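## Task

Pick up the small cardboard box that sits on the desk behind the carton stack and set it down on the top of the low shelf. The carton stack must stay undisturbed, the robot must neither tip over nor finish leaning, and the box has to rest on the shelf by itself at the end, not be held there by the robot.

## Robot and tools

ROBOT. A wheeled base (drives forward/back and turns in place, never sideways) with a central column, a tilting head with two cameras, and two six-joint arms (left and right) each ending in a two-finger gripper. Folded, it measures 0.73 m long, 0.62 m wide, 1.88 m tall; its front sits 0.40 m ahead of the column. Loose objects may occasionally get nudged by something else.

FRAMES. Base frame: origin on the floor under the column, between the drive wheels; x forward, y to the robot's left, z up. left_hand and right_hand are reported in it, as the point where the fingers meet (tips 8 mm further); the hand's z axis is the finger direction, its y axis the opening direction. Odometry frame = base frame at the scene's start; base_odometry counts wheel turns only, so slip looks like travel. Heading is positive leftward, -3.142 to 3.142.

execute_actions. Arguments: actions (a list holding one action, or empty to just read state and images) and cameras (names from cam_head_left, cam_head_right, cam_left_wrist, cam_right_wrist, nav_camera, or all; omitted/null = all, [] = none). An action may contain:
- base: exactly one of {"translate_m": d}, a relative drive of d metres from where the base last measured itself, forward positive, -3 to 3; or {"rotate_rad": d}, a relative turn in place, left (counter-clockwise from above) positive, -3.2 to 3.2.
- joints: a dictionary of absolute targets keyed by joint name, any subset. head_tilt_rad -0.61 to 1.308 (0 about level, positive looks down). For each arm, left_joint1_rad..left_joint6_rad and right_joint1_rad..right_joint6_rad in radians: joint1 -2.879 to 2.879, joint2 0 to 3.141, joint3 0 to 3.019, joint4 -1.692 to 1.57, joint5 -1.57 to 1.57 (hand swings sideways, positive to robot's right), joint6 -2.094 to 2.094 (hand roll, positive clockwise seen from behind). left_gripper_m and right_gripper_m: fingertip gap in metres, 0 to 0.093. Done tolerances: head ±0.03; joints 1-6 ±0.045, ±0.14, ±0.09, ±0.055, ±0.03, ±0.035; gripper ±0.003. Omitted joints may keep pushing toward their earlier target.
- speeds: optional caps for this action only, translate_m 0.05 to 0.8 m/s, rotate_rad 0.1 to 1 rad/s (defaults are the maxima). A base move needing over 8.667 s is refused; no action exceeds 15 s. Unknown keys or out-of-range numbers refuse the whole call.
Motions in one action start together. If a result reports a stop, later motion calls in that same reply are skipped.

wait: seconds 0 to 10; commands nothing, returns state and images. zoom_image: camera plus region [x0, y0, x1, y1] in pixels of that camera's latest full image (896x504, origin top-left), at most 504x504. finished_scene: pass the current scene's number once the item rests in place; it cannot be undone and reports success.

ARM GEOMETRY (approximate). With joint1 at -1.57 (left) or 1.57 (right) and joints 5, 6 at 0, the arm moves in a vertical forward plane 0.23 m beside the column. Let a = j2 - 0.35, b = 1.05 + j2 - j3, c = b - j4 (c = 1.57 means fingers straight down). Hand point: ahead = 0.12 + 0.39 sin a + 0.38 cos b + 0.25 cos c; up = 1.46 + 0.39 cos a - 0.38 sin b - 0.25 sin c. Example: j2, j3, j4 = 0.93, 0.78, 0.14 gives 0.60 m ahead, 1.21 m up. Real hands tend to land up to 5 cm lower and nearer the column (about 12 cm with heavy or far loads). Reach is about 1 m from the shoulder; lowest about 0.47 m up at 0.3 m ahead, so the floor is out of reach. Light loads (up to 0.3 kg) with fingers down: fine out to 0.6 m ahead, 0.65 to 1.6 m up; up to 0.2 kg works with fingers only 0.35 rad below level. Small target shifts (under ~0.03 rad, 0.08 for joints 2-3) may not move a joint; for gentle contact step about 0.05 rad per call from your last target.

GRIPPER. Fingers 7 cm long; outer width is opening +1 cm at tips, +5 cm at base; housing 10 cm wide, 7 cm thick; wrist camera 9 cm back, sticking out 11 cm on one side. To grasp, command an opening smaller than the object; "off_target" is then expected. A reported opening staying 0.002 m or more above target means something is held.

RESULT LINES. base_status/joint_status: "done", "off_target" (stopped short, may still push), "contact_stop" (base only: a wheel stalled; back off 0.05 m before retrying or turning), "time_out" (blocked arm keeps a nearby target and resumes if freed), "not_followed" with "joint command not followed" and a "cause:" line (safety check withheld arm targets near the body, other arm or an object; move those joints at least 0.05 rad back, or move the other arm away). on_its_own lists uncommanded behaviour; "held at" is a target, not a position. motor_effort lists left_wheel and right_wheel in percent (peak in brackets, noisy). turned_by_wheels vs turned_by_imu differing by over ~4% and 0.05 rad means collision or slip. base_tilt in degrees, forward/right positive; a drop of 0.5 degrees forward during a move means leaning back: reverse 0.05 m. wheel_motors_off = 1 means the drive cut out after ~3 s of hard pushing (2 s, base unheld). MOTOR HOT warns at 85 °C; at 100 °C an OVER-TEMPERATURE FAULT drops that arm.

AVOID. Arms striking or pressing each other (especially near the centre line), lingering hard pushes (relieve by resending the reported joint angles; a loaded arm then sinks slightly), tables between 0.30 and 1.20 m high sliding over the base into the column, knocking the carton stack, dropping or slamming the item, and tipping the robot. The robot holds its last command while you think. Camera calibration (K, distortion, T_world_to_cam in the base frame) is provided per camera and carries small errors, larger for wrist cameras.

Each tool is called as name([rows], argument=value, ...), one row to a line, values as JSON.

## Session

execute_actions(actions=[])

Scene clock: 0.00 s.
base_odometry: x=+0.000 y=+0.000 heading=+0.000 (m, m, rad; odometry frame)
turned_by_wheels: +0.000 (rad since the last result)
turned_by_imu: +0.000 (rad since the last result)
base_tilt: forward=-0.1 right=+0.5 (deg)
base_status: not commanded
joint_positions: head_tilt_rad=+0.883 left_joint1_rad=-1.564 left_joint2_rad=+0.849 left_joint3_rad=+0.394 left_joint4_rad=-0.933 left_joint5_rad=-0.015 left_joint6_rad=-0.090 left_gripper_m=+0.095 right_joint1_rad=+1.570 right_joint2_rad=+0.876 right_joint3_rad=+0.401 right_joint4_rad=-0.964 right_joint5_rad=+0.057 right_joint6_rad=+0.005 right_gripper_m=+0.094
joint_status: not commanded
wheel_motors_off: 0
motor_effort: left_wheel=+3 right_wheel=+2 (%)
left_hand: x=+0.1484 y=+0.2284 z=+1.2530 quat_wxyz=(+0.418, +0.040, -0.907, -0.027) (m; base frame)
right_hand: x=+0.1420 y=-0.2356 z=+1.2573 quat_wxyz=(+0.442, +0.010, -0.897, +0.027) (m; base frame)
pictures: cam_head_left, cam_head_right, cam_left_wrist, cam_right_wrist, nav_camera
Images, in order (width x height): cam_head_left 896x504, cam_head_right 896x504, cam_left_wrist 896x504, cam_right_wrist 896x504, nav_camera 896x504.

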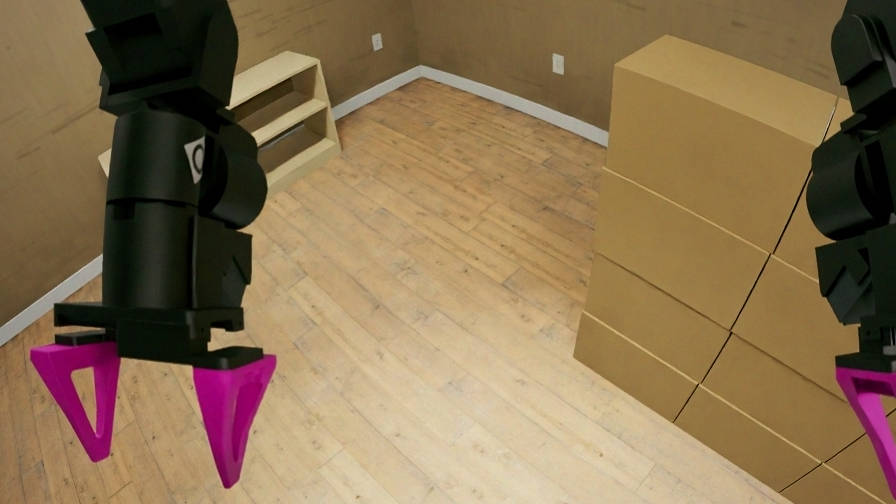

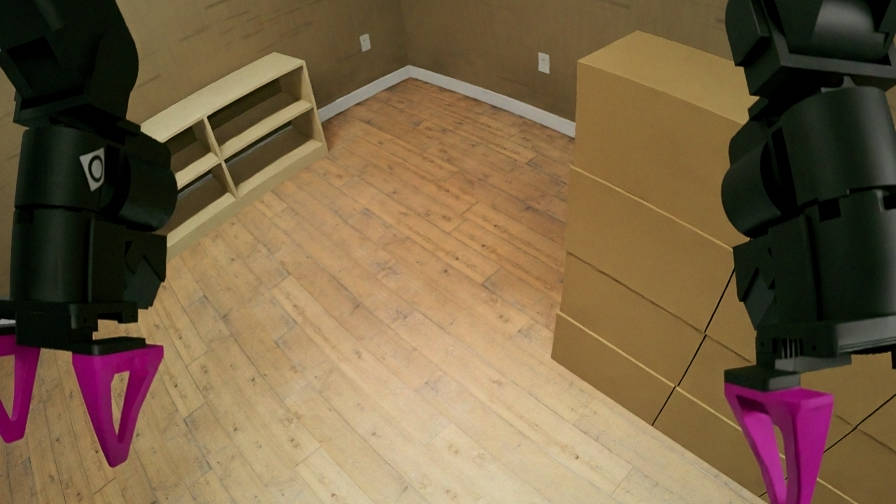

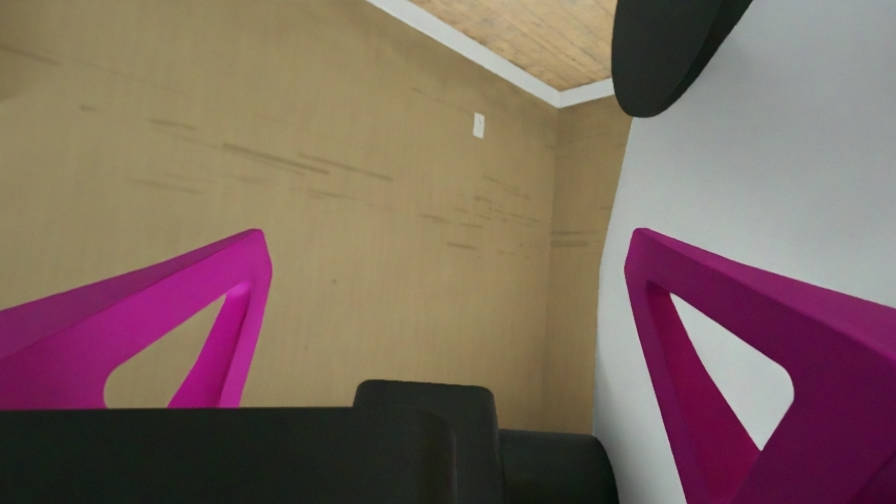

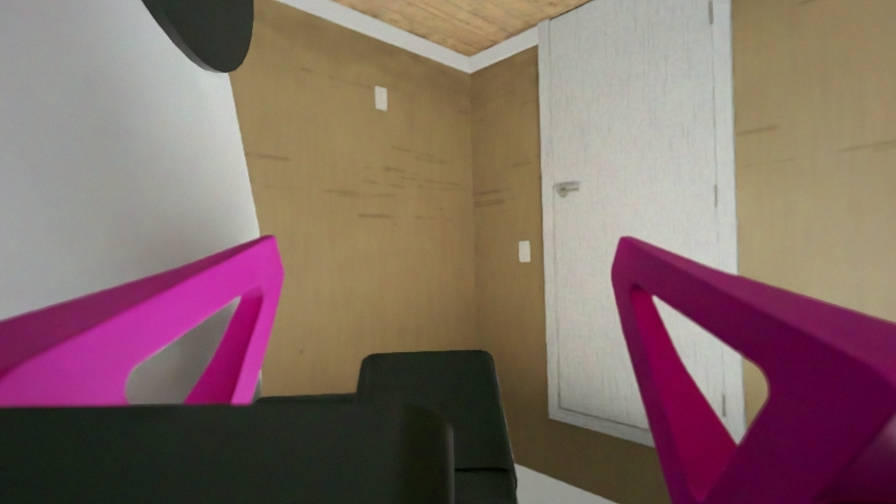

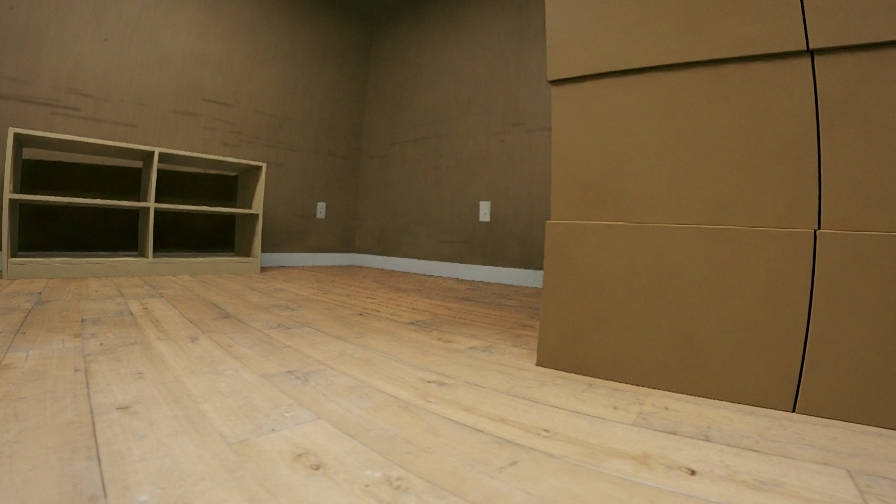

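execute_actions([
  {"base":{"rotate_rad":0.22},"joints":{"head_tilt_rad":0.6}},
], cameras=[])

execute_actions([
  {"base":{"translate_m":1.8}},
], cameras=[])

execute_actions([
  {"base":{"rotate_rad":-1.9}},
], cameras=["cam_head_left","cam_head_right","nav_camera"])

Scene clock: 11.57 s.
base_odometry: x=+0.000 y=+0.000 heading=+0.218 (m, m, rad; odometry frame)
turned_by_wheels: +0.218 (rad since the last result)
turned_by_imu: +0.217 (rad since the last result)
base_tilt: forward=-0.2 right=+0.4 (deg)
base_status: done
joint_positions: head_tilt_rad=+0.618 left_joint1_rad=-1.564 left_joint2_rad=+0.849 left_joint3_rad=+0.394 left_joint4_rad=-0.933 left_joint5_rad=-0.015 left_joint6_rad=-0.090 left_gripper_m=+0.095 right_joint1_rad=+1.570 right_joint2_rad=+0.876 right_joint3_rad=+0.401 right_joint4_rad=-0.964 right_joint5_rad=+0.057 right_joint6_rad=+0.005 right_gripper_m=+0.094
joint_status: all done
wheel_motors_off: 0
motor_effort: left_wheel=+0(46) right_wheel=+2(52) (%)
left_hand: x=+0.1484 y=+0.2284 z=+1.2530 quat_wxyz=(+0.418, +0.040, -0.907, -0.027) (m; base frame)
right_hand: x=+0.1420 y=-0.2356 z=+1.2573 quat_wxyz=(+0.442, +0.010, -0.897, +0.027) (m; base frame)
pictures: none
No camera images: the call's "cameras" was empty. Leave "cameras" out to get every camera's image.

Scene clock: 15.63 s.
base_odometry: x=+1.757 y=+0.389 heading=+0.218 (m, m, rad; odometry frame)
turned_by_wheels: +0.000 (rad since the last result)
turned_by_imu: +0.006 (rad since the last result)
base_tilt: forward=-0.2 right=+0.4 (deg)
base_status: done
joint_positions: head_tilt_rad=+0.617 left_joint1_rad=-1.564 left_joint2_rad=+0.849 left_joint3_rad=+0.395 left_joint4_rad=-0.933 left_joint5_rad=-0.015 left_joint6_rad=-0.090 left_gripper_m=+0.095 right_joint1_rad=+1.570 right_joint2_rad=+0.876 right_joint3_rad=+0.401 right_joint4_rad=-0.964 right_joint5_rad=+0.057 right_joint6_rad=+0.005 right_gripper_m=+0.094
joint_status: not commanded
wheel_motors_off: 0
motor_effort: left_wheel=+0(54) right_wheel=+0(72) (%)
left_hand: x=+0.1488 y=+0.2284 z=+1.2528 quat_wxyz=(+0.418, +0.040, -0.907, -0.027) (m; base frame)
right_hand: x=+0.1422 y=-0.2356 z=+1.2572 quat_wxyz=(+0.442, +0.010, -0.897, +0.027) (m; base frame)
pictures: none
No camera images: the call's "cameras" was empty. Leave "cameras" out to get every camera's image.

Scene clock: 19.00 s.
base_odometry: x=+1.757 y=+0.389 heading=-1.681 (m, m, rad; odometry frame)
turned_by_wheels: -1.899 (rad since the last result)
turned_by_imu: -1.912 (rad since the last result)
base_tilt: forward=-0.1 right=+0.5 (deg)
base_status: done
joint_positions: head_tilt_rad=+0.617 left_joint1_rad=-1.564 left_joint2_rad=+0.849 left_joint3_rad=+0.395 left_joint4_rad=-0.933 left_joint5_rad=-0.015 left_joint6_rad=-0.090 left_gripper_m=+0.095 right_joint1_rad=+1.570 right_joint2_rad=+0.876 right_joint3_rad=+0.401 right_joint4_rad=-0.964 right_joint5_rad=+0.057 right_joint6_rad=+0.005 right_gripper_m=+0.094
joint_status: not commanded
wheel_motors_off: 0
motor_effort: left_wheel=+5(46) right_wheel=-3(55) (%)
left_hand: x=+0.1488 y=+0.2284 z=+1.2528 quat_wxyz=(+0.418, +0.040, -0.907, -0.027) (m; base frame)
right_hand: x=+0.1422 y=-0.2356 z=+1.2572 quat_wxyz=(+0.442, +0.010, -0.897, +0.027) (m; base frame)
pictures: cam_head_left, cam_head_right, nav_camera
camera_calibration (this result's frames):
cam_head_left: T_world_to_cam=[[0.0891533, -0.993107, -0.076095, 0.133959], [-0.507498, 0.0204448, -0.861411, 1.34557], [0.857029, 0.115416, -0.502177, 0.655451], [0, 0, 0, 1]] pos_world=[0.109192, 0.029876, 1.49844]
cam_head_right: T_world_to_cam=[[0.0998299, -0.991697, -0.0810602, 0.0633799], [-0.507966, 0.0192555, -0.861162, 1.33921], [0.855572, 0.127146, -0.501827, 0.652839], [0, 0, 0, 1]] pos_world=[0.115397, -0.0459392, 1.48603]
Images, in order (width x height): cam_head_left 896x504, cam_head_right 896x504, nav_camera 896x504.

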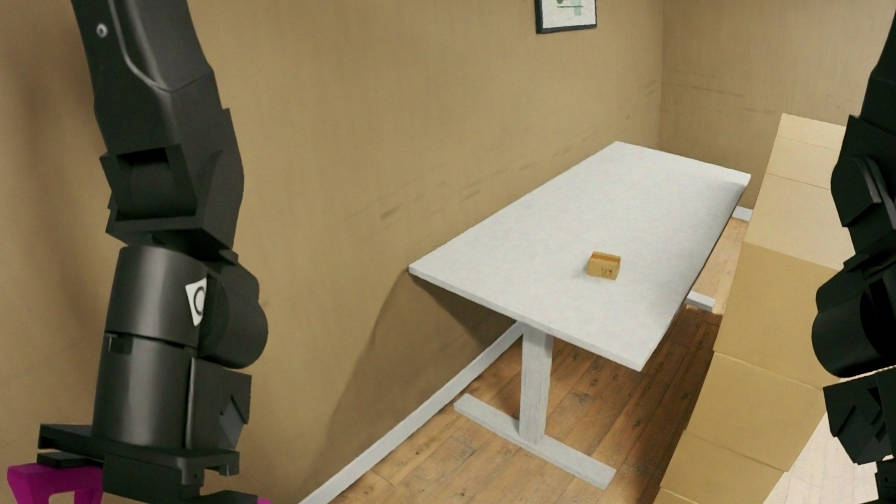

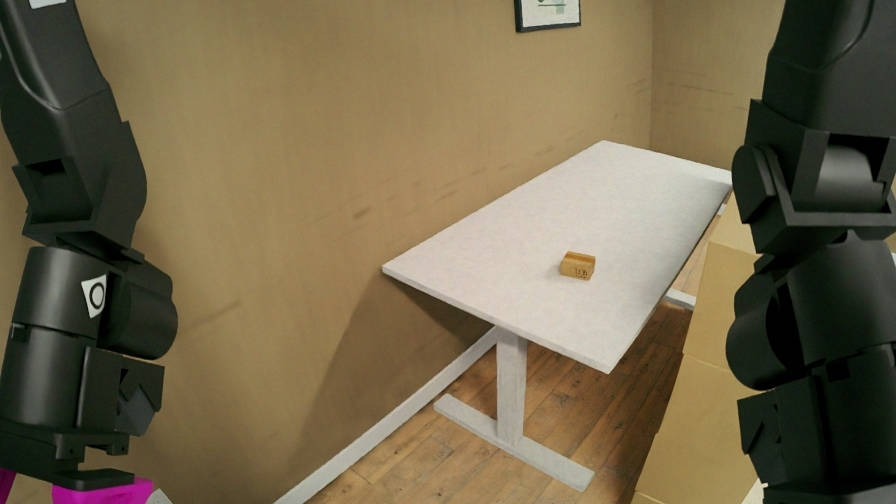

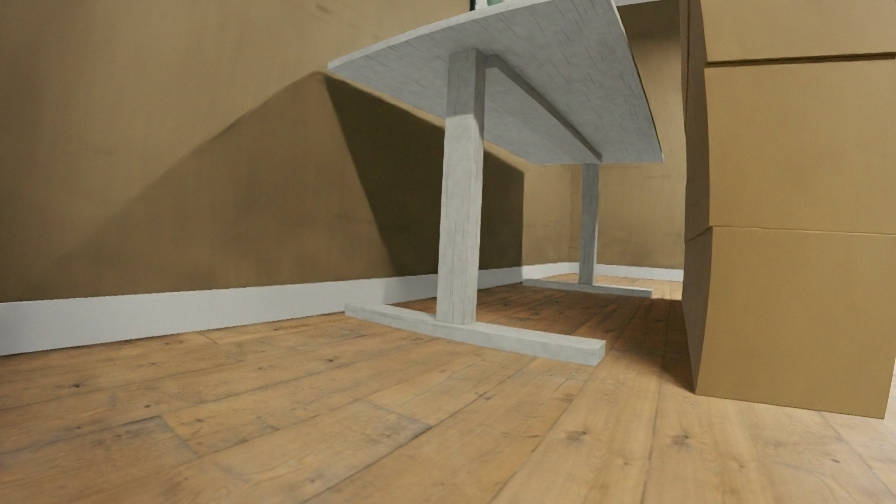

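execute_actions([
  {"base":{"rotate_rad":-0.02},"joints":{"head_tilt_rad":0.8,"right_joint2_rad":1.7,"right_joint3_rad":1.96,"right_joint4_rad":-0.6,"right_joint5_rad":0}},
], cameras=[])

execute_actions([
  {"base":{"translate_m":0.48},"speeds":{"translate_m":0.3}},
])

Scene clock: 39.27 s.
base_odometry: x=+1.757 y=+0.389 heading=-1.700 (m, m, rad; odometry frame)
turned_by_wheels: -0.019 (rad since the last result)
turned_by_imu: -0.020 (rad since the last result)
base_tilt: forward=-0.1 right=+0.4 (deg)
base_status: done
joint_positions: head_tilt_rad=+0.802 left_joint1_rad=-1.564 left_joint2_rad=+0.849 left_joint3_rad=+0.395 left_joint4_rad=-0.933 left_joint5_rad=-0.015 left_joint6_rad=-0.090 left_gripper_m=+0.095 right_joint1_rad=+1.570 right_joint2_rad=+1.701 right_joint3_rad=+1.944 right_joint4_rad=-0.601 right_joint5_rad=+0.002 right_joint6_rad=+0.005 right_gripper_m=+0.094
joint_status: all done
wheel_motors_off: 0
motor_effort: left_wheel=+7(37) right_wheel=-6(26) (%)
left_hand: x=+0.1488 y=+0.2284 z=+1.2528 quat_wxyz=(+0.418, +0.040, -0.907, -0.027) (m; base frame)
right_hand: x=+0.8052 y=-0.2267 z=+1.0212 quat_wxyz=(-0.083, -0.003, -0.997, +0.001) (m; base frame)
pictures: none
No camera images: the call's "cameras" was empty. Leave "cameras" out to get every camera's image.

Scene clock: 42.07 s.
base_odometry: x=+1.695 y=-0.087 heading=-1.701 (m, m, rad; odometry frame)
turned_by_wheels: -0.001 (rad since the last result)
turned_by_imu: +0.001 (rad since the last result)
base_tilt: forward=-0.2 right=+0.3 (deg)
base_status: done
joint_positions: head_tilt_rad=+0.803 left_joint1_rad=-1.564 left_joint2_rad=+0.849 left_joint3_rad=+0.395 left_joint4_rad=-0.933 left_joint5_rad=-0.015 left_joint6_rad=-0.090 left_gripper_m=+0.095 right_joint1_rad=+1.570 right_joint2_rad=+1.701 right_joint3_rad=+1.944 right_joint4_rad=-0.601 right_joint5_rad=+0.001 right_joint6_rad=+0.005 right_gripper_m=+0.094
joint_status: not commanded
wheel_motors_off: 0
motor_effort: left_wheel=-1(74) right_wheel=+0(53) (%)
left_hand: x=+0.1488 y=+0.2284 z=+1.2528 quat_wxyz=(+0.418, +0.040, -0.907, -0.027) (m; base frame)
right_hand: x=+0.8052 y=-0.2266 z=+1.0212 quat_wxyz=(-0.083, -0.003, -0.997, +0.001) (m; base frame)
pictures: cam_head_left, cam_head_right, cam_left_wrist, cam_right_wrist, nav_camera
camera_calibration (this result's frames):
cam_head_left: T_world_to_cam=[[0.0735717, -0.993107, -0.0912468, 0.158071], [-0.657811, 0.0204448, -0.752905, 1.18599], [0.749581, 0.115416, -0.651773, 0.891201], [0, 0, 0, 1]] pos_world=[0.1005, 0.029876, 1.48822]
cam_head_right: T_world_to_cam=[[0.083148, -0.991697, -0.0980978, 0.0904519], [-0.658226, 0.0192555, -0.752574, 1.1795], [0.748214, 0.127146, -0.65116, 0.88818], [0, 0, 0, 1]] pos_world=[0.104309, -0.0459392, 1.47488]
cam_left_wrist: T_world_to_cam=[[0.0421749, -0.994753, -0.093206, 0.334883], [-0.0744775, -0.0961596, 0.992576, -1.20833], [-0.99633, -0.03492, -0.0781423, 0.376616], [0, 0, 0, 1]] pos_world=[0.271117, 0.230085, 1.26]
cam_right_wrist: T_world_to_cam=[[-0.00855989, -0.999823, -0.0167267, -0.201723], [-0.894703, 0.000187431, 0.446661, 0.266642], [-0.446579, 0.0187888, -0.894547, 1.40354], [0, 0, 0, 1]] pos_world=[0.863629, -0.228108, 1.13306]
Images, in order (width x height): cam_head_left 896x504, cam_head_right 896x504, cam_left_wrist 896x504, cam_right_wrist 896x504, nav_camera 896x504.

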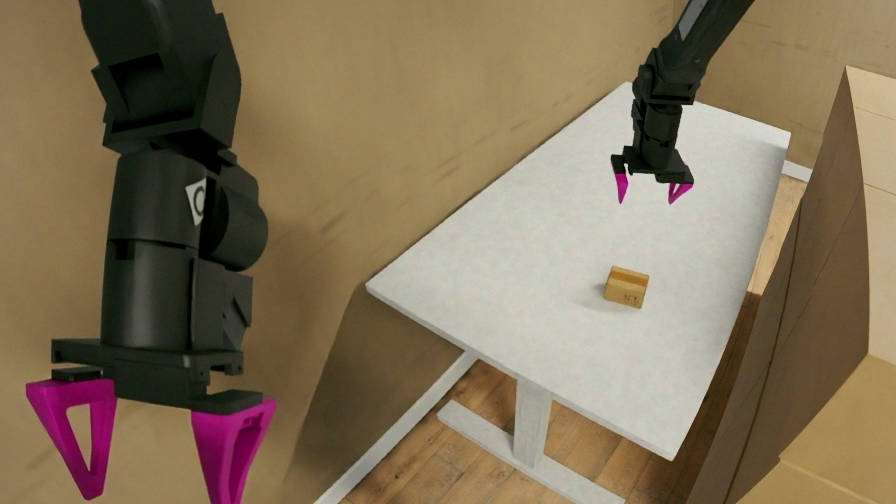

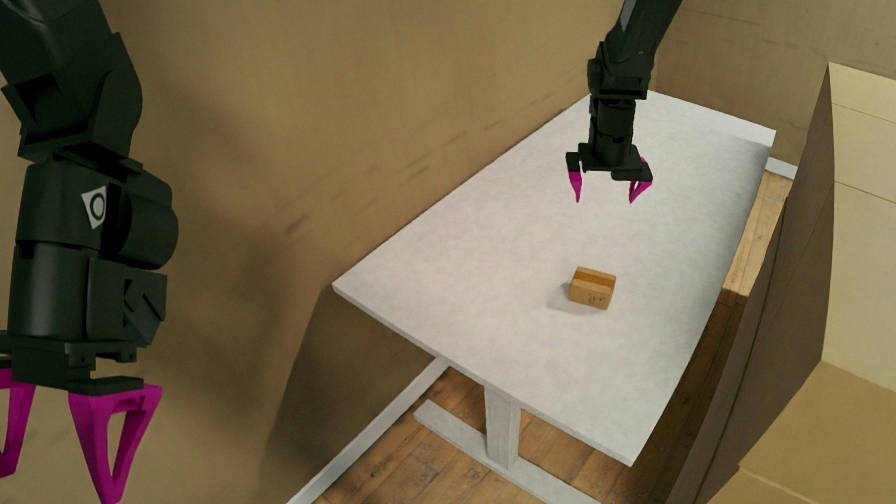

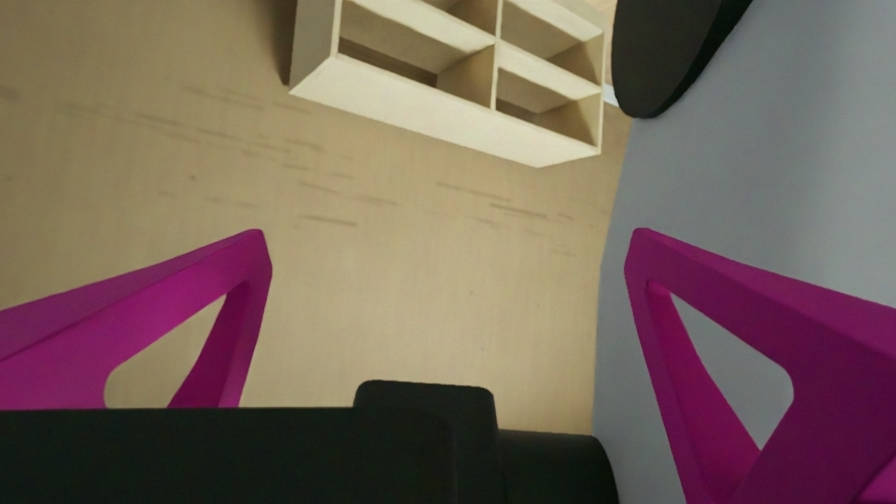

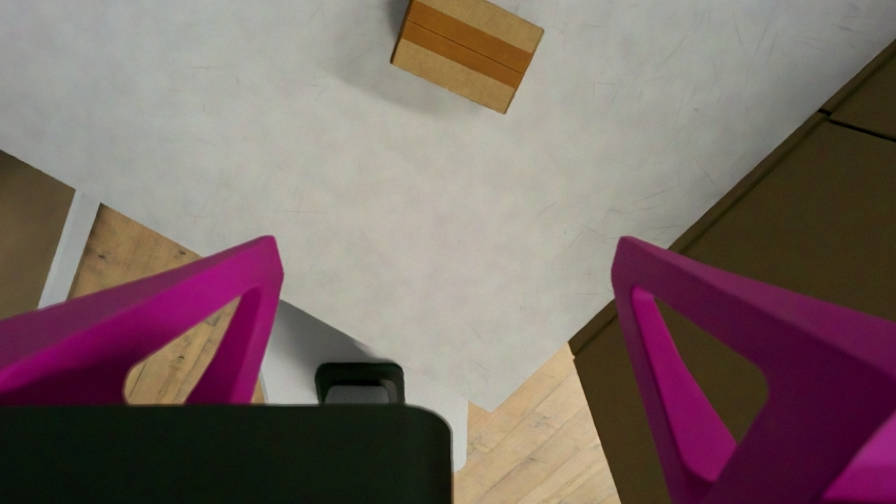

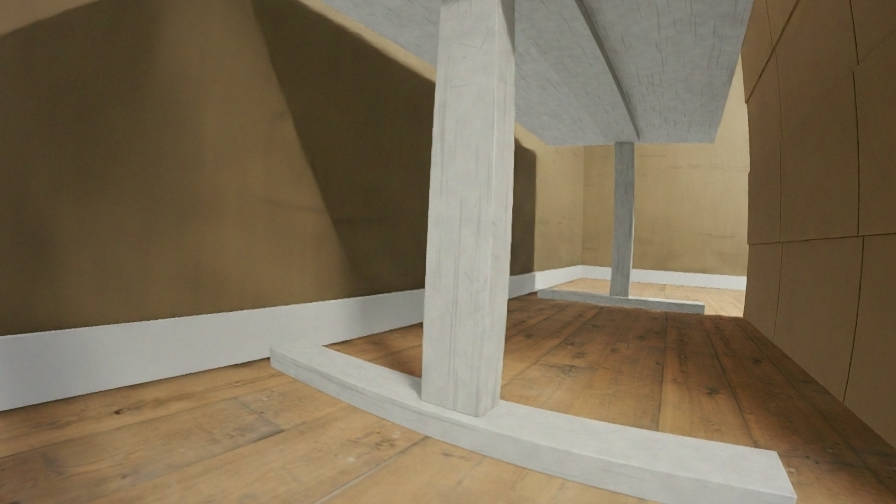

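execute_actions([
  {"base":{"translate_m":0.05},"joints":{"right_joint2_rad":2.1,"right_joint3_rad":2.32,"right_joint4_rad":-0.68,"right_joint6_rad":-1.17}},
], cameras=["cam_head_left","cam_head_right","cam_right_wrist"])

Scene clock: 51.57 s.
base_odometry: x=+1.688 y=-0.136 heading=-1.701 (m, m, rad; odometry frame)
turned_by_wheels: +0.000 (rad since the last result)
turned_by_imu: -0.001 (rad since the last result)
base_tilt: forward=-0.2 right=+0.4 (deg)
base_status: done
joint_positions: head_tilt_rad=+0.803 left_joint1_rad=-1.564 left_joint2_rad=+0.849 left_joint3_rad=+0.396 left_joint4_rad=-0.933 left_joint5_rad=-0.015 left_joint6_rad=-0.090 left_gripper_m=+0.095 right_joint1_rad=+1.570 right_joint2_rad=+2.121 right_joint3_rad=+2.290 right_joint4_rad=-0.680 right_joint5_rad=+0.001 right_joint6_rad=-1.164 right_gripper_m=+0.094
joint_status: all done
wheel_motors_off: 0
motor_effort: left_wheel=+0(39) right_wheel=+0(32) (%)
left_hand: x=+0.1494 y=+0.2284 z=+1.2526 quat_wxyz=(+0.418, +0.040, -0.907, -0.027) (m; base frame)
right_hand: x=+0.7472 y=-0.2267 z=+0.8381 quat_wxyz=(-0.004, +0.549, -0.836, +0.004) (m; base frame)
pictures: cam_head_left, cam_head_right, cam_right_wrist
camera_calibration (this result's frames):
cam_head_left: T_world_to_cam=[[0.0735555, -0.993107, -0.0912598, 0.158092], [-0.657944, 0.0204448, -0.752789, 1.18582], [0.749466, 0.115416, -0.651905, 0.891411], [0, 0, 0, 1]] pos_world=[0.100491, 0.029876, 1.48821]
cam_head_right: T_world_to_cam=[[0.0831307, -0.991697, -0.0981125, 0.0904754], [-0.658359, 0.0192555, -0.752458, 1.17933], [0.748099, 0.127146, -0.651292, 0.888389], [0, 0, 0, 1]] pos_world=[0.104297, -0.0459392, 1.47487]
cam_right_wrist: T_world_to_cam=[[0.915629, -0.401986, -0.00562158, -0.769751], [-0.322696, -0.743221, 0.58608, -0.41628], [-0.239774, -0.534818, -0.810233, 0.863198], [0, 0, 0, 1]] pos_world=[0.777447, -0.157164, 0.939038]
Images, in order (width x height): cam_head_left 896x504, cam_head_right 896x504, cam_right_wrist 896x504.

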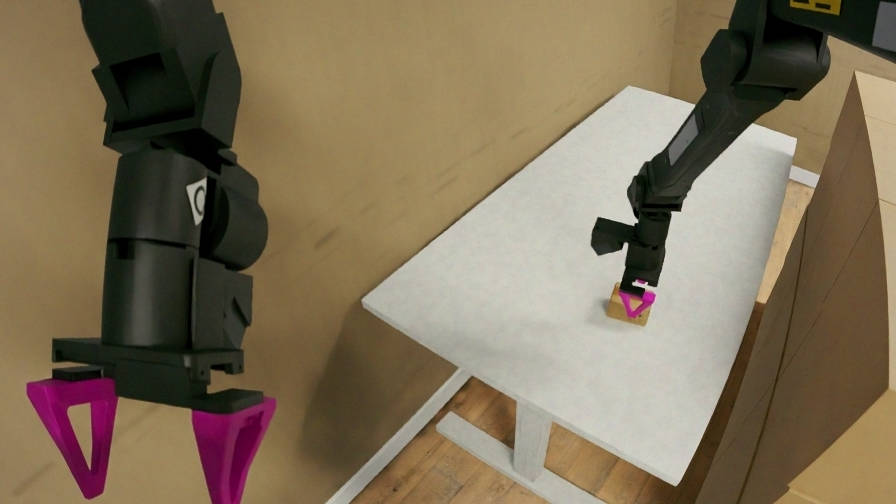

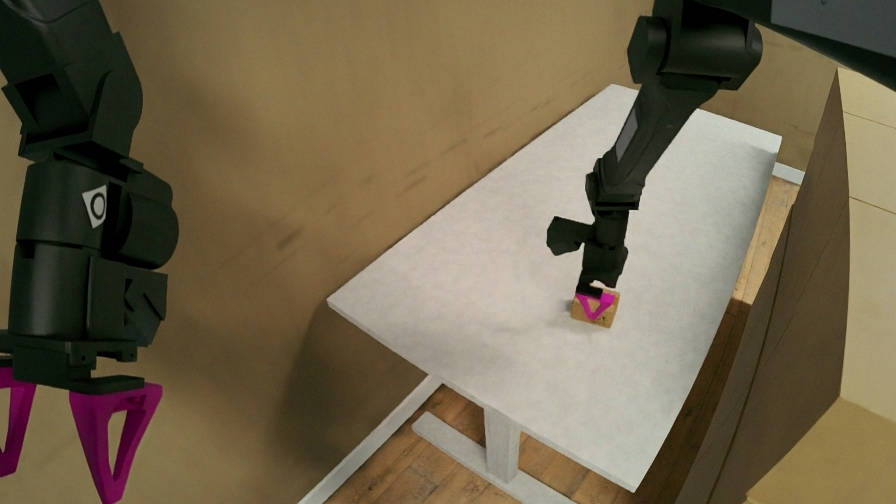

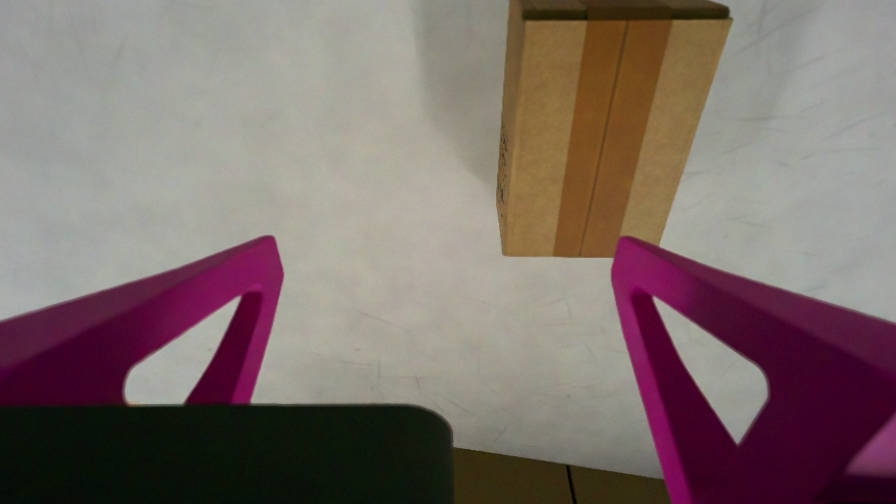

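execute_actions([
  {"base":{"translate_m":0.03},"joints":{"right_joint2_rad":2.2,"right_joint3_rad":2.47,"right_joint4_rad":-0.6}},
], cameras=["cam_head_right","cam_right_wrist","nav_camera"])

Scene clock: 59.60 s.
base_odometry: x=+1.684 y=-0.166 heading=-1.701 (m, m, rad; odometry frame)
turned_by_wheels: +0.000 (rad since the last result)
turned_by_imu: -0.001 (rad since the last result)
base_tilt: forward=-0.1 right=+0.4 (deg)
base_status: done
joint_positions: head_tilt_rad=+0.803 left_joint1_rad=-1.564 left_joint2_rad=+0.849 left_joint3_rad=+0.396 left_joint4_rad=-0.933 left_joint5_rad=-0.015 left_joint6_rad=-0.090 left_gripper_m=+0.095 right_joint1_rad=+1.570 right_joint2_rad=+2.180 right_joint3_rad=+2.449 right_joint4_rad=-0.603 right_joint5_rad=+0.001 right_joint6_rad=-1.164 right_gripper_m=+0.094
joint_status: all done
wheel_motors_off: 0
motor_effort: left_wheel=-1(40) right_wheel=+0(31) (%)
left_hand: x=+0.1492 y=+0.2284 z=+1.2527 quat_wxyz=(+0.418, +0.040, -0.907, -0.027) (m; base frame)
right_hand: x=+0.8137 y=-0.2268 z=+0.8466 quat_wxyz=(-0.078, +0.547, -0.832, +0.053) (m; base frame)
pictures: cam_head_right, cam_right_wrist, nav_camera
camera_calibration (this result's frames):
cam_head_right: T_world_to_cam=[[0.0831242, -0.991697, -0.0981179, 0.0904841], [-0.658408, 0.0192555, -0.752414, 1.17926], [0.748057, 0.127146, -0.651341, 0.888467], [0, 0, 0, 1]] pos_world=[0.104293, -0.0459392, 1.47487]
cam_right_wrist: T_world_to_cam=[[0.902473, -0.40146, 0.156113, -0.95669], [-0.420642, -0.743351, 0.520086, -0.264289], [-0.0927474, -0.535032, -0.839726, 0.79129], [0, 0, 0, 1]] pos_world=[0.825607, -0.157168, 0.951271]
Images, in order (width x height): cam_head_right 896x504, cam_right_wrist 896x504, nav_camera 896x504.

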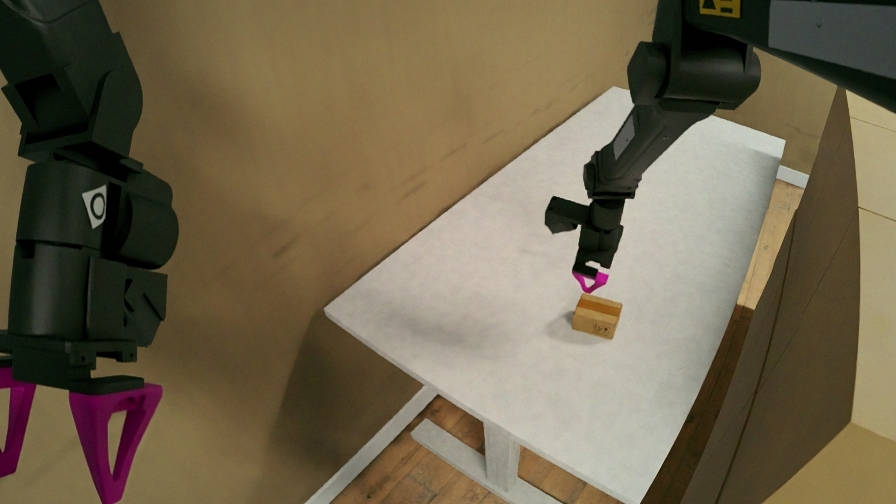

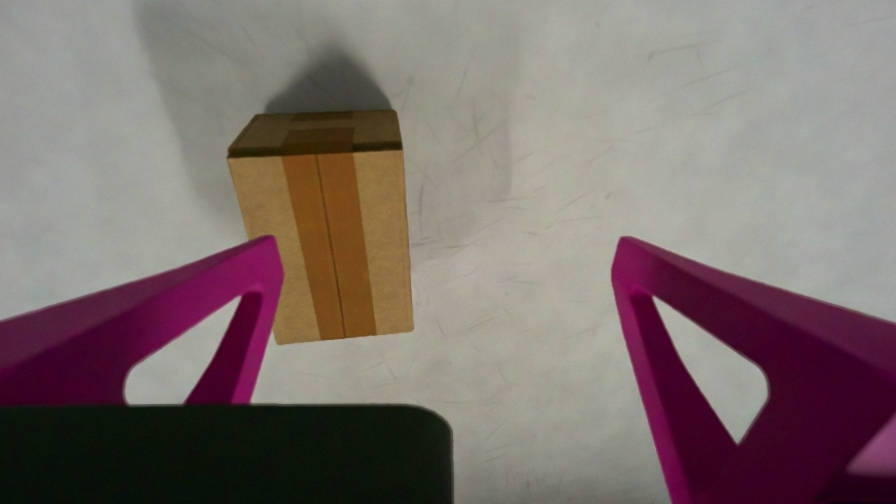

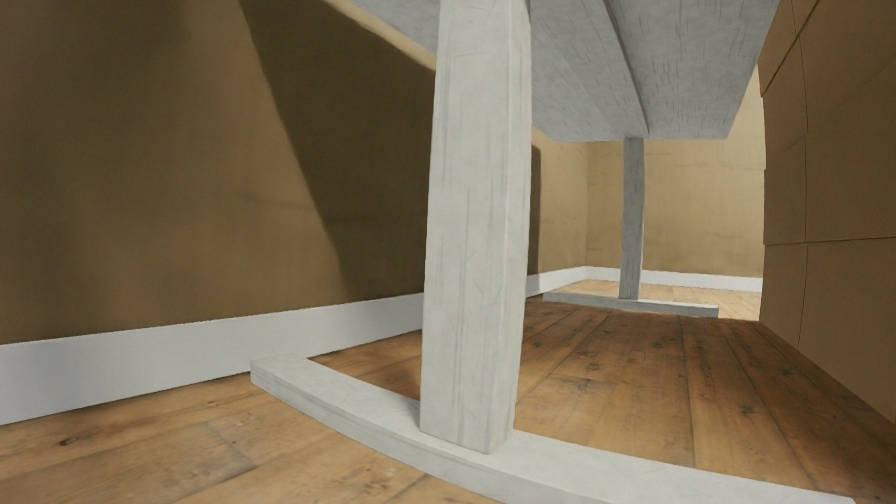

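execute_actions([
  {"joints":{"right_joint2_rad":2.25}},
], cameras=["cam_right_wrist"])

Scene clock: 64.03 s.
base_odometry: x=+1.684 y=-0.166 heading=-1.701 (m, m, rad; odometry frame)
turned_by_wheels: +0.000 (rad since the last result)
turned_by_imu: -0.001 (rad since the last result)
base_tilt: forward=-0.2 right=+0.3 (deg)
base_status: not commanded
joint_positions: head_tilt_rad=+0.803 left_joint1_rad=-1.564 left_joint2_rad=+0.849 left_joint3_rad=+0.396 left_joint4_rad=-0.933 left_joint5_rad=-0.015 left_joint6_rad=-0.090 left_gripper_m=+0.095 right_joint1_rad=+1.570 right_joint2_rad=+2.237 right_joint3_rad=+2.449 right_joint4_rad=-0.603 right_joint5_rad=+0.001 right_joint6_rad=-1.164 right_gripper_m=+0.094
joint_status: all done
wheel_motors_off: 0
motor_effort: left_wheel=+0(0) right_wheel=+0(0) (%)
left_hand: x=+0.1492 y=+0.2284 z=+1.2527 quat_wxyz=(+0.418, +0.040, -0.907, -0.027) (m; base frame)
right_hand: x=+0.7779 y=-0.2268 z=+0.8084 quat_wxyz=(-0.055, +0.548, -0.834, +0.037) (m; base frame)
pictures: cam_right_wrist
camera_calibration (this result's frames):
cam_right_wrist: T_world_to_cam=[[0.909861, -0.401518, 0.104579, -0.882571], [-0.390462, -0.743345, 0.543119, -0.301573], [-0.140334, -0.534996, -0.833118, 0.787577], [0, 0, 0, 1]] pos_world=[0.795787, -0.15719, 0.912232]
Images, in order (width x height): cam_right_wrist 896x504.

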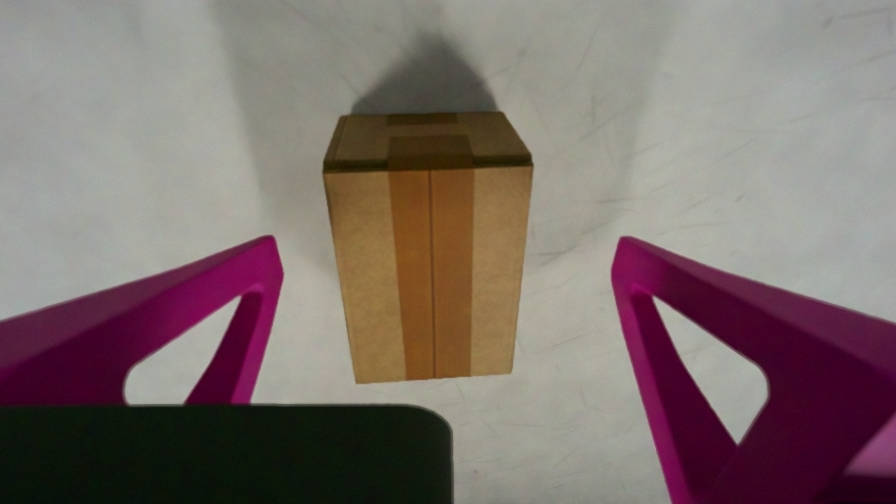

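execute_actions([
  {"joints":{"right_joint2_rad":2.31,"right_joint3_rad":2.51,"right_joint4_rad":-0.56}},
], cameras=["cam_right_wrist"])

execute_actions([
  {"joints":{"right_joint2_rad":2.37,"right_joint3_rad":2.56,"right_joint4_rad":-0.53}},
], cameras=["cam_right_wrist","cam_head_right"])

Scene clock: 75.70 s.
base_odometry: x=+1.684 y=-0.166 heading=-1.701 (m, m, rad; odometry frame)
turned_by_wheels: +0.000 (rad since the last result)
turned_by_imu: -0.001 (rad since the last result)
base_tilt: forward=-0.1 right=+0.3 (deg)
base_status: not commanded
joint_positions: head_tilt_rad=+0.803 left_joint1_rad=-1.564 left_joint2_rad=+0.849 left_joint3_rad=+0.396 left_joint4_rad=-0.933 left_joint5_rad=-0.015 left_joint6_rad=-0.090 left_gripper_m=+0.095 right_joint1_rad=+1.570 right_joint2_rad=+2.289 right_joint3_rad=+2.484 right_joint4_rad=-0.564 right_joint5_rad=+0.001 right_joint6_rad=-1.164 right_gripper_m=+0.094
joint_status: all done
wheel_motors_off: 0
motor_effort: left_wheel=-1(1) right_wheel=+0(0) (%)
left_hand: x=+0.1492 y=+0.2284 z=+1.2527 quat_wxyz=(+0.418, +0.040, -0.907, -0.027) (m; base frame)
right_hand: x=+0.7713 y=-0.2268 z=+0.7857 quat_wxyz=(-0.064, +0.548, -0.833, +0.043) (m; base frame)
pictures: cam_right_wrist
camera_calibration (this result's frames):
cam_right_wrist: T_world_to_cam=[[0.907428, -0.401497, 0.123996, -0.887495], [-0.401958, -0.743347, 0.534664, -0.276325], [-0.122494, -0.53501, -0.835918, 0.756104], [0, 0, 0, 1]] pos_world=[0.786885, -0.157208, 0.889828]
Images, in order (width x height): cam_right_wrist 896x504.

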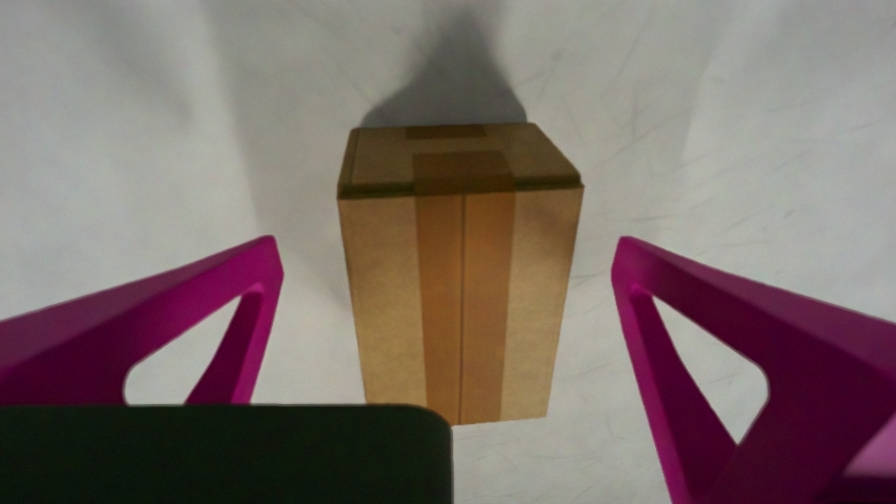

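Scene clock: 76.53 s.
base_odometry: x=+1.684 y=-0.166 heading=-1.701 (m, m, rad; odometry frame)
turned_by_wheels: +0.000 (rad since the last result)
turned_by_imu: +0.000 (rad since the last result)
base_tilt: forward=-0.1 right=+0.4 (deg)
base_status: not commanded
joint_positions: head_tilt_rad=+0.803 left_joint1_rad=-1.564 left_joint2_rad=+0.849 left_joint3_rad=+0.396 left_joint4_rad=-0.933 left_joint5_rad=-0.015 left_joint6_rad=-0.090 left_gripper_m=+0.095 right_joint1_rad=+1.570 right_joint2_rad=+2.351 right_joint3_rad=+2.534 right_joint4_rad=-0.535 right_joint5_rad=+0.001 right_joint6_rad=-1.164 right_gripper_m=+0.094
joint_status: all done
wheel_motors_off: 0
motor_effort: left_wheel=+0(0) right_wheel=+0(0) (%)
left_hand: x=+0.1492 y=+0.2284 z=+1.2527 quat_wxyz=(+0.418, +0.040, -0.907, -0.027) (m; base frame)
right_hand: x=+0.7631 y=-0.2268 z=+0.7619 quat_wxyz=(-0.071, +0.547, -0.832, +0.048) (m; base frame)
pictures: cam_head_right, cam_right_wrist
camera_calibration (this result's frames):
cam_head_right: T_world_to_cam=[[0.0831243, -0.991697, -0.0981179, 0.0904841], [-0.658408, 0.0192555, -0.752415, 1.17927], [0.748057, 0.127146, -0.651341, 0.888467], [0, 0, 0, 1]] pos_world=[0.104293, -0.0459392, 1.47487]
cam_right_wrist: T_world_to_cam=[[0.905066, -0.401478, 0.140249, -0.887766], [-0.411465, -0.743349, 0.52738, -0.25408], [-0.107478, -0.535021, -0.837974, 0.725322], [0, 0, 0, 1]] pos_world=[0.776898, -0.157227, 0.866306]
Images, in order (width x height): cam_head_right 896x504, cam_right_wrist 896x504.

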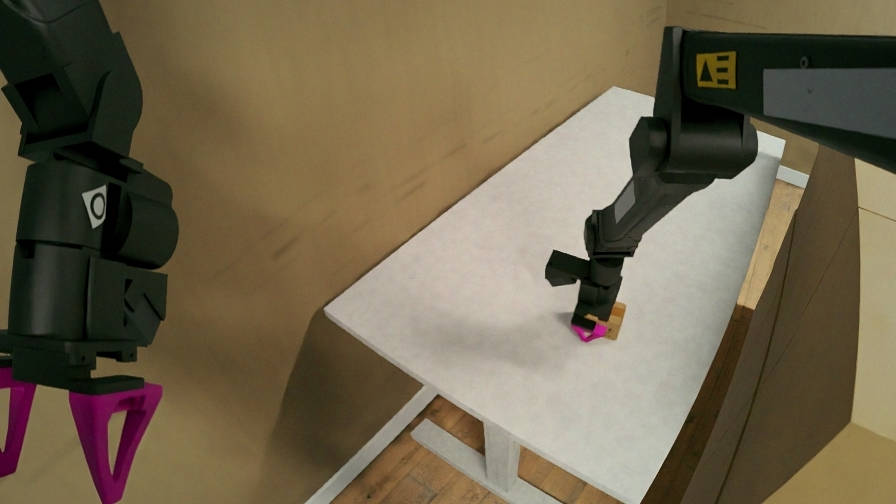

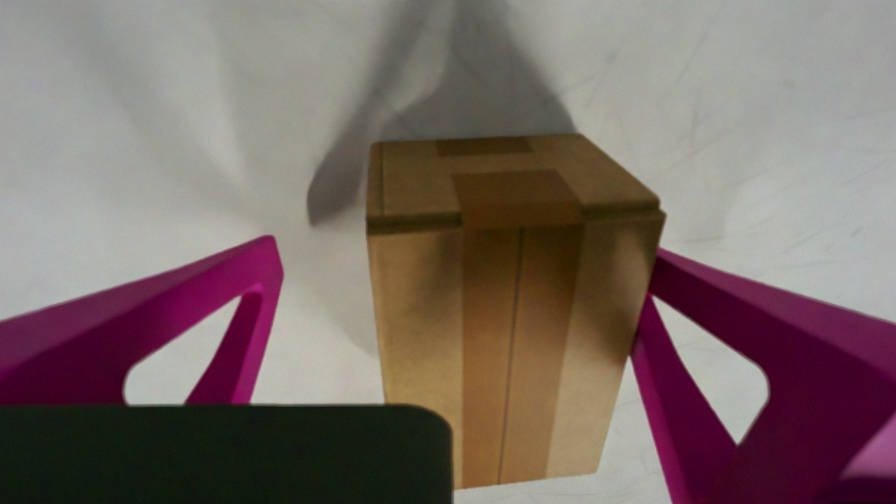

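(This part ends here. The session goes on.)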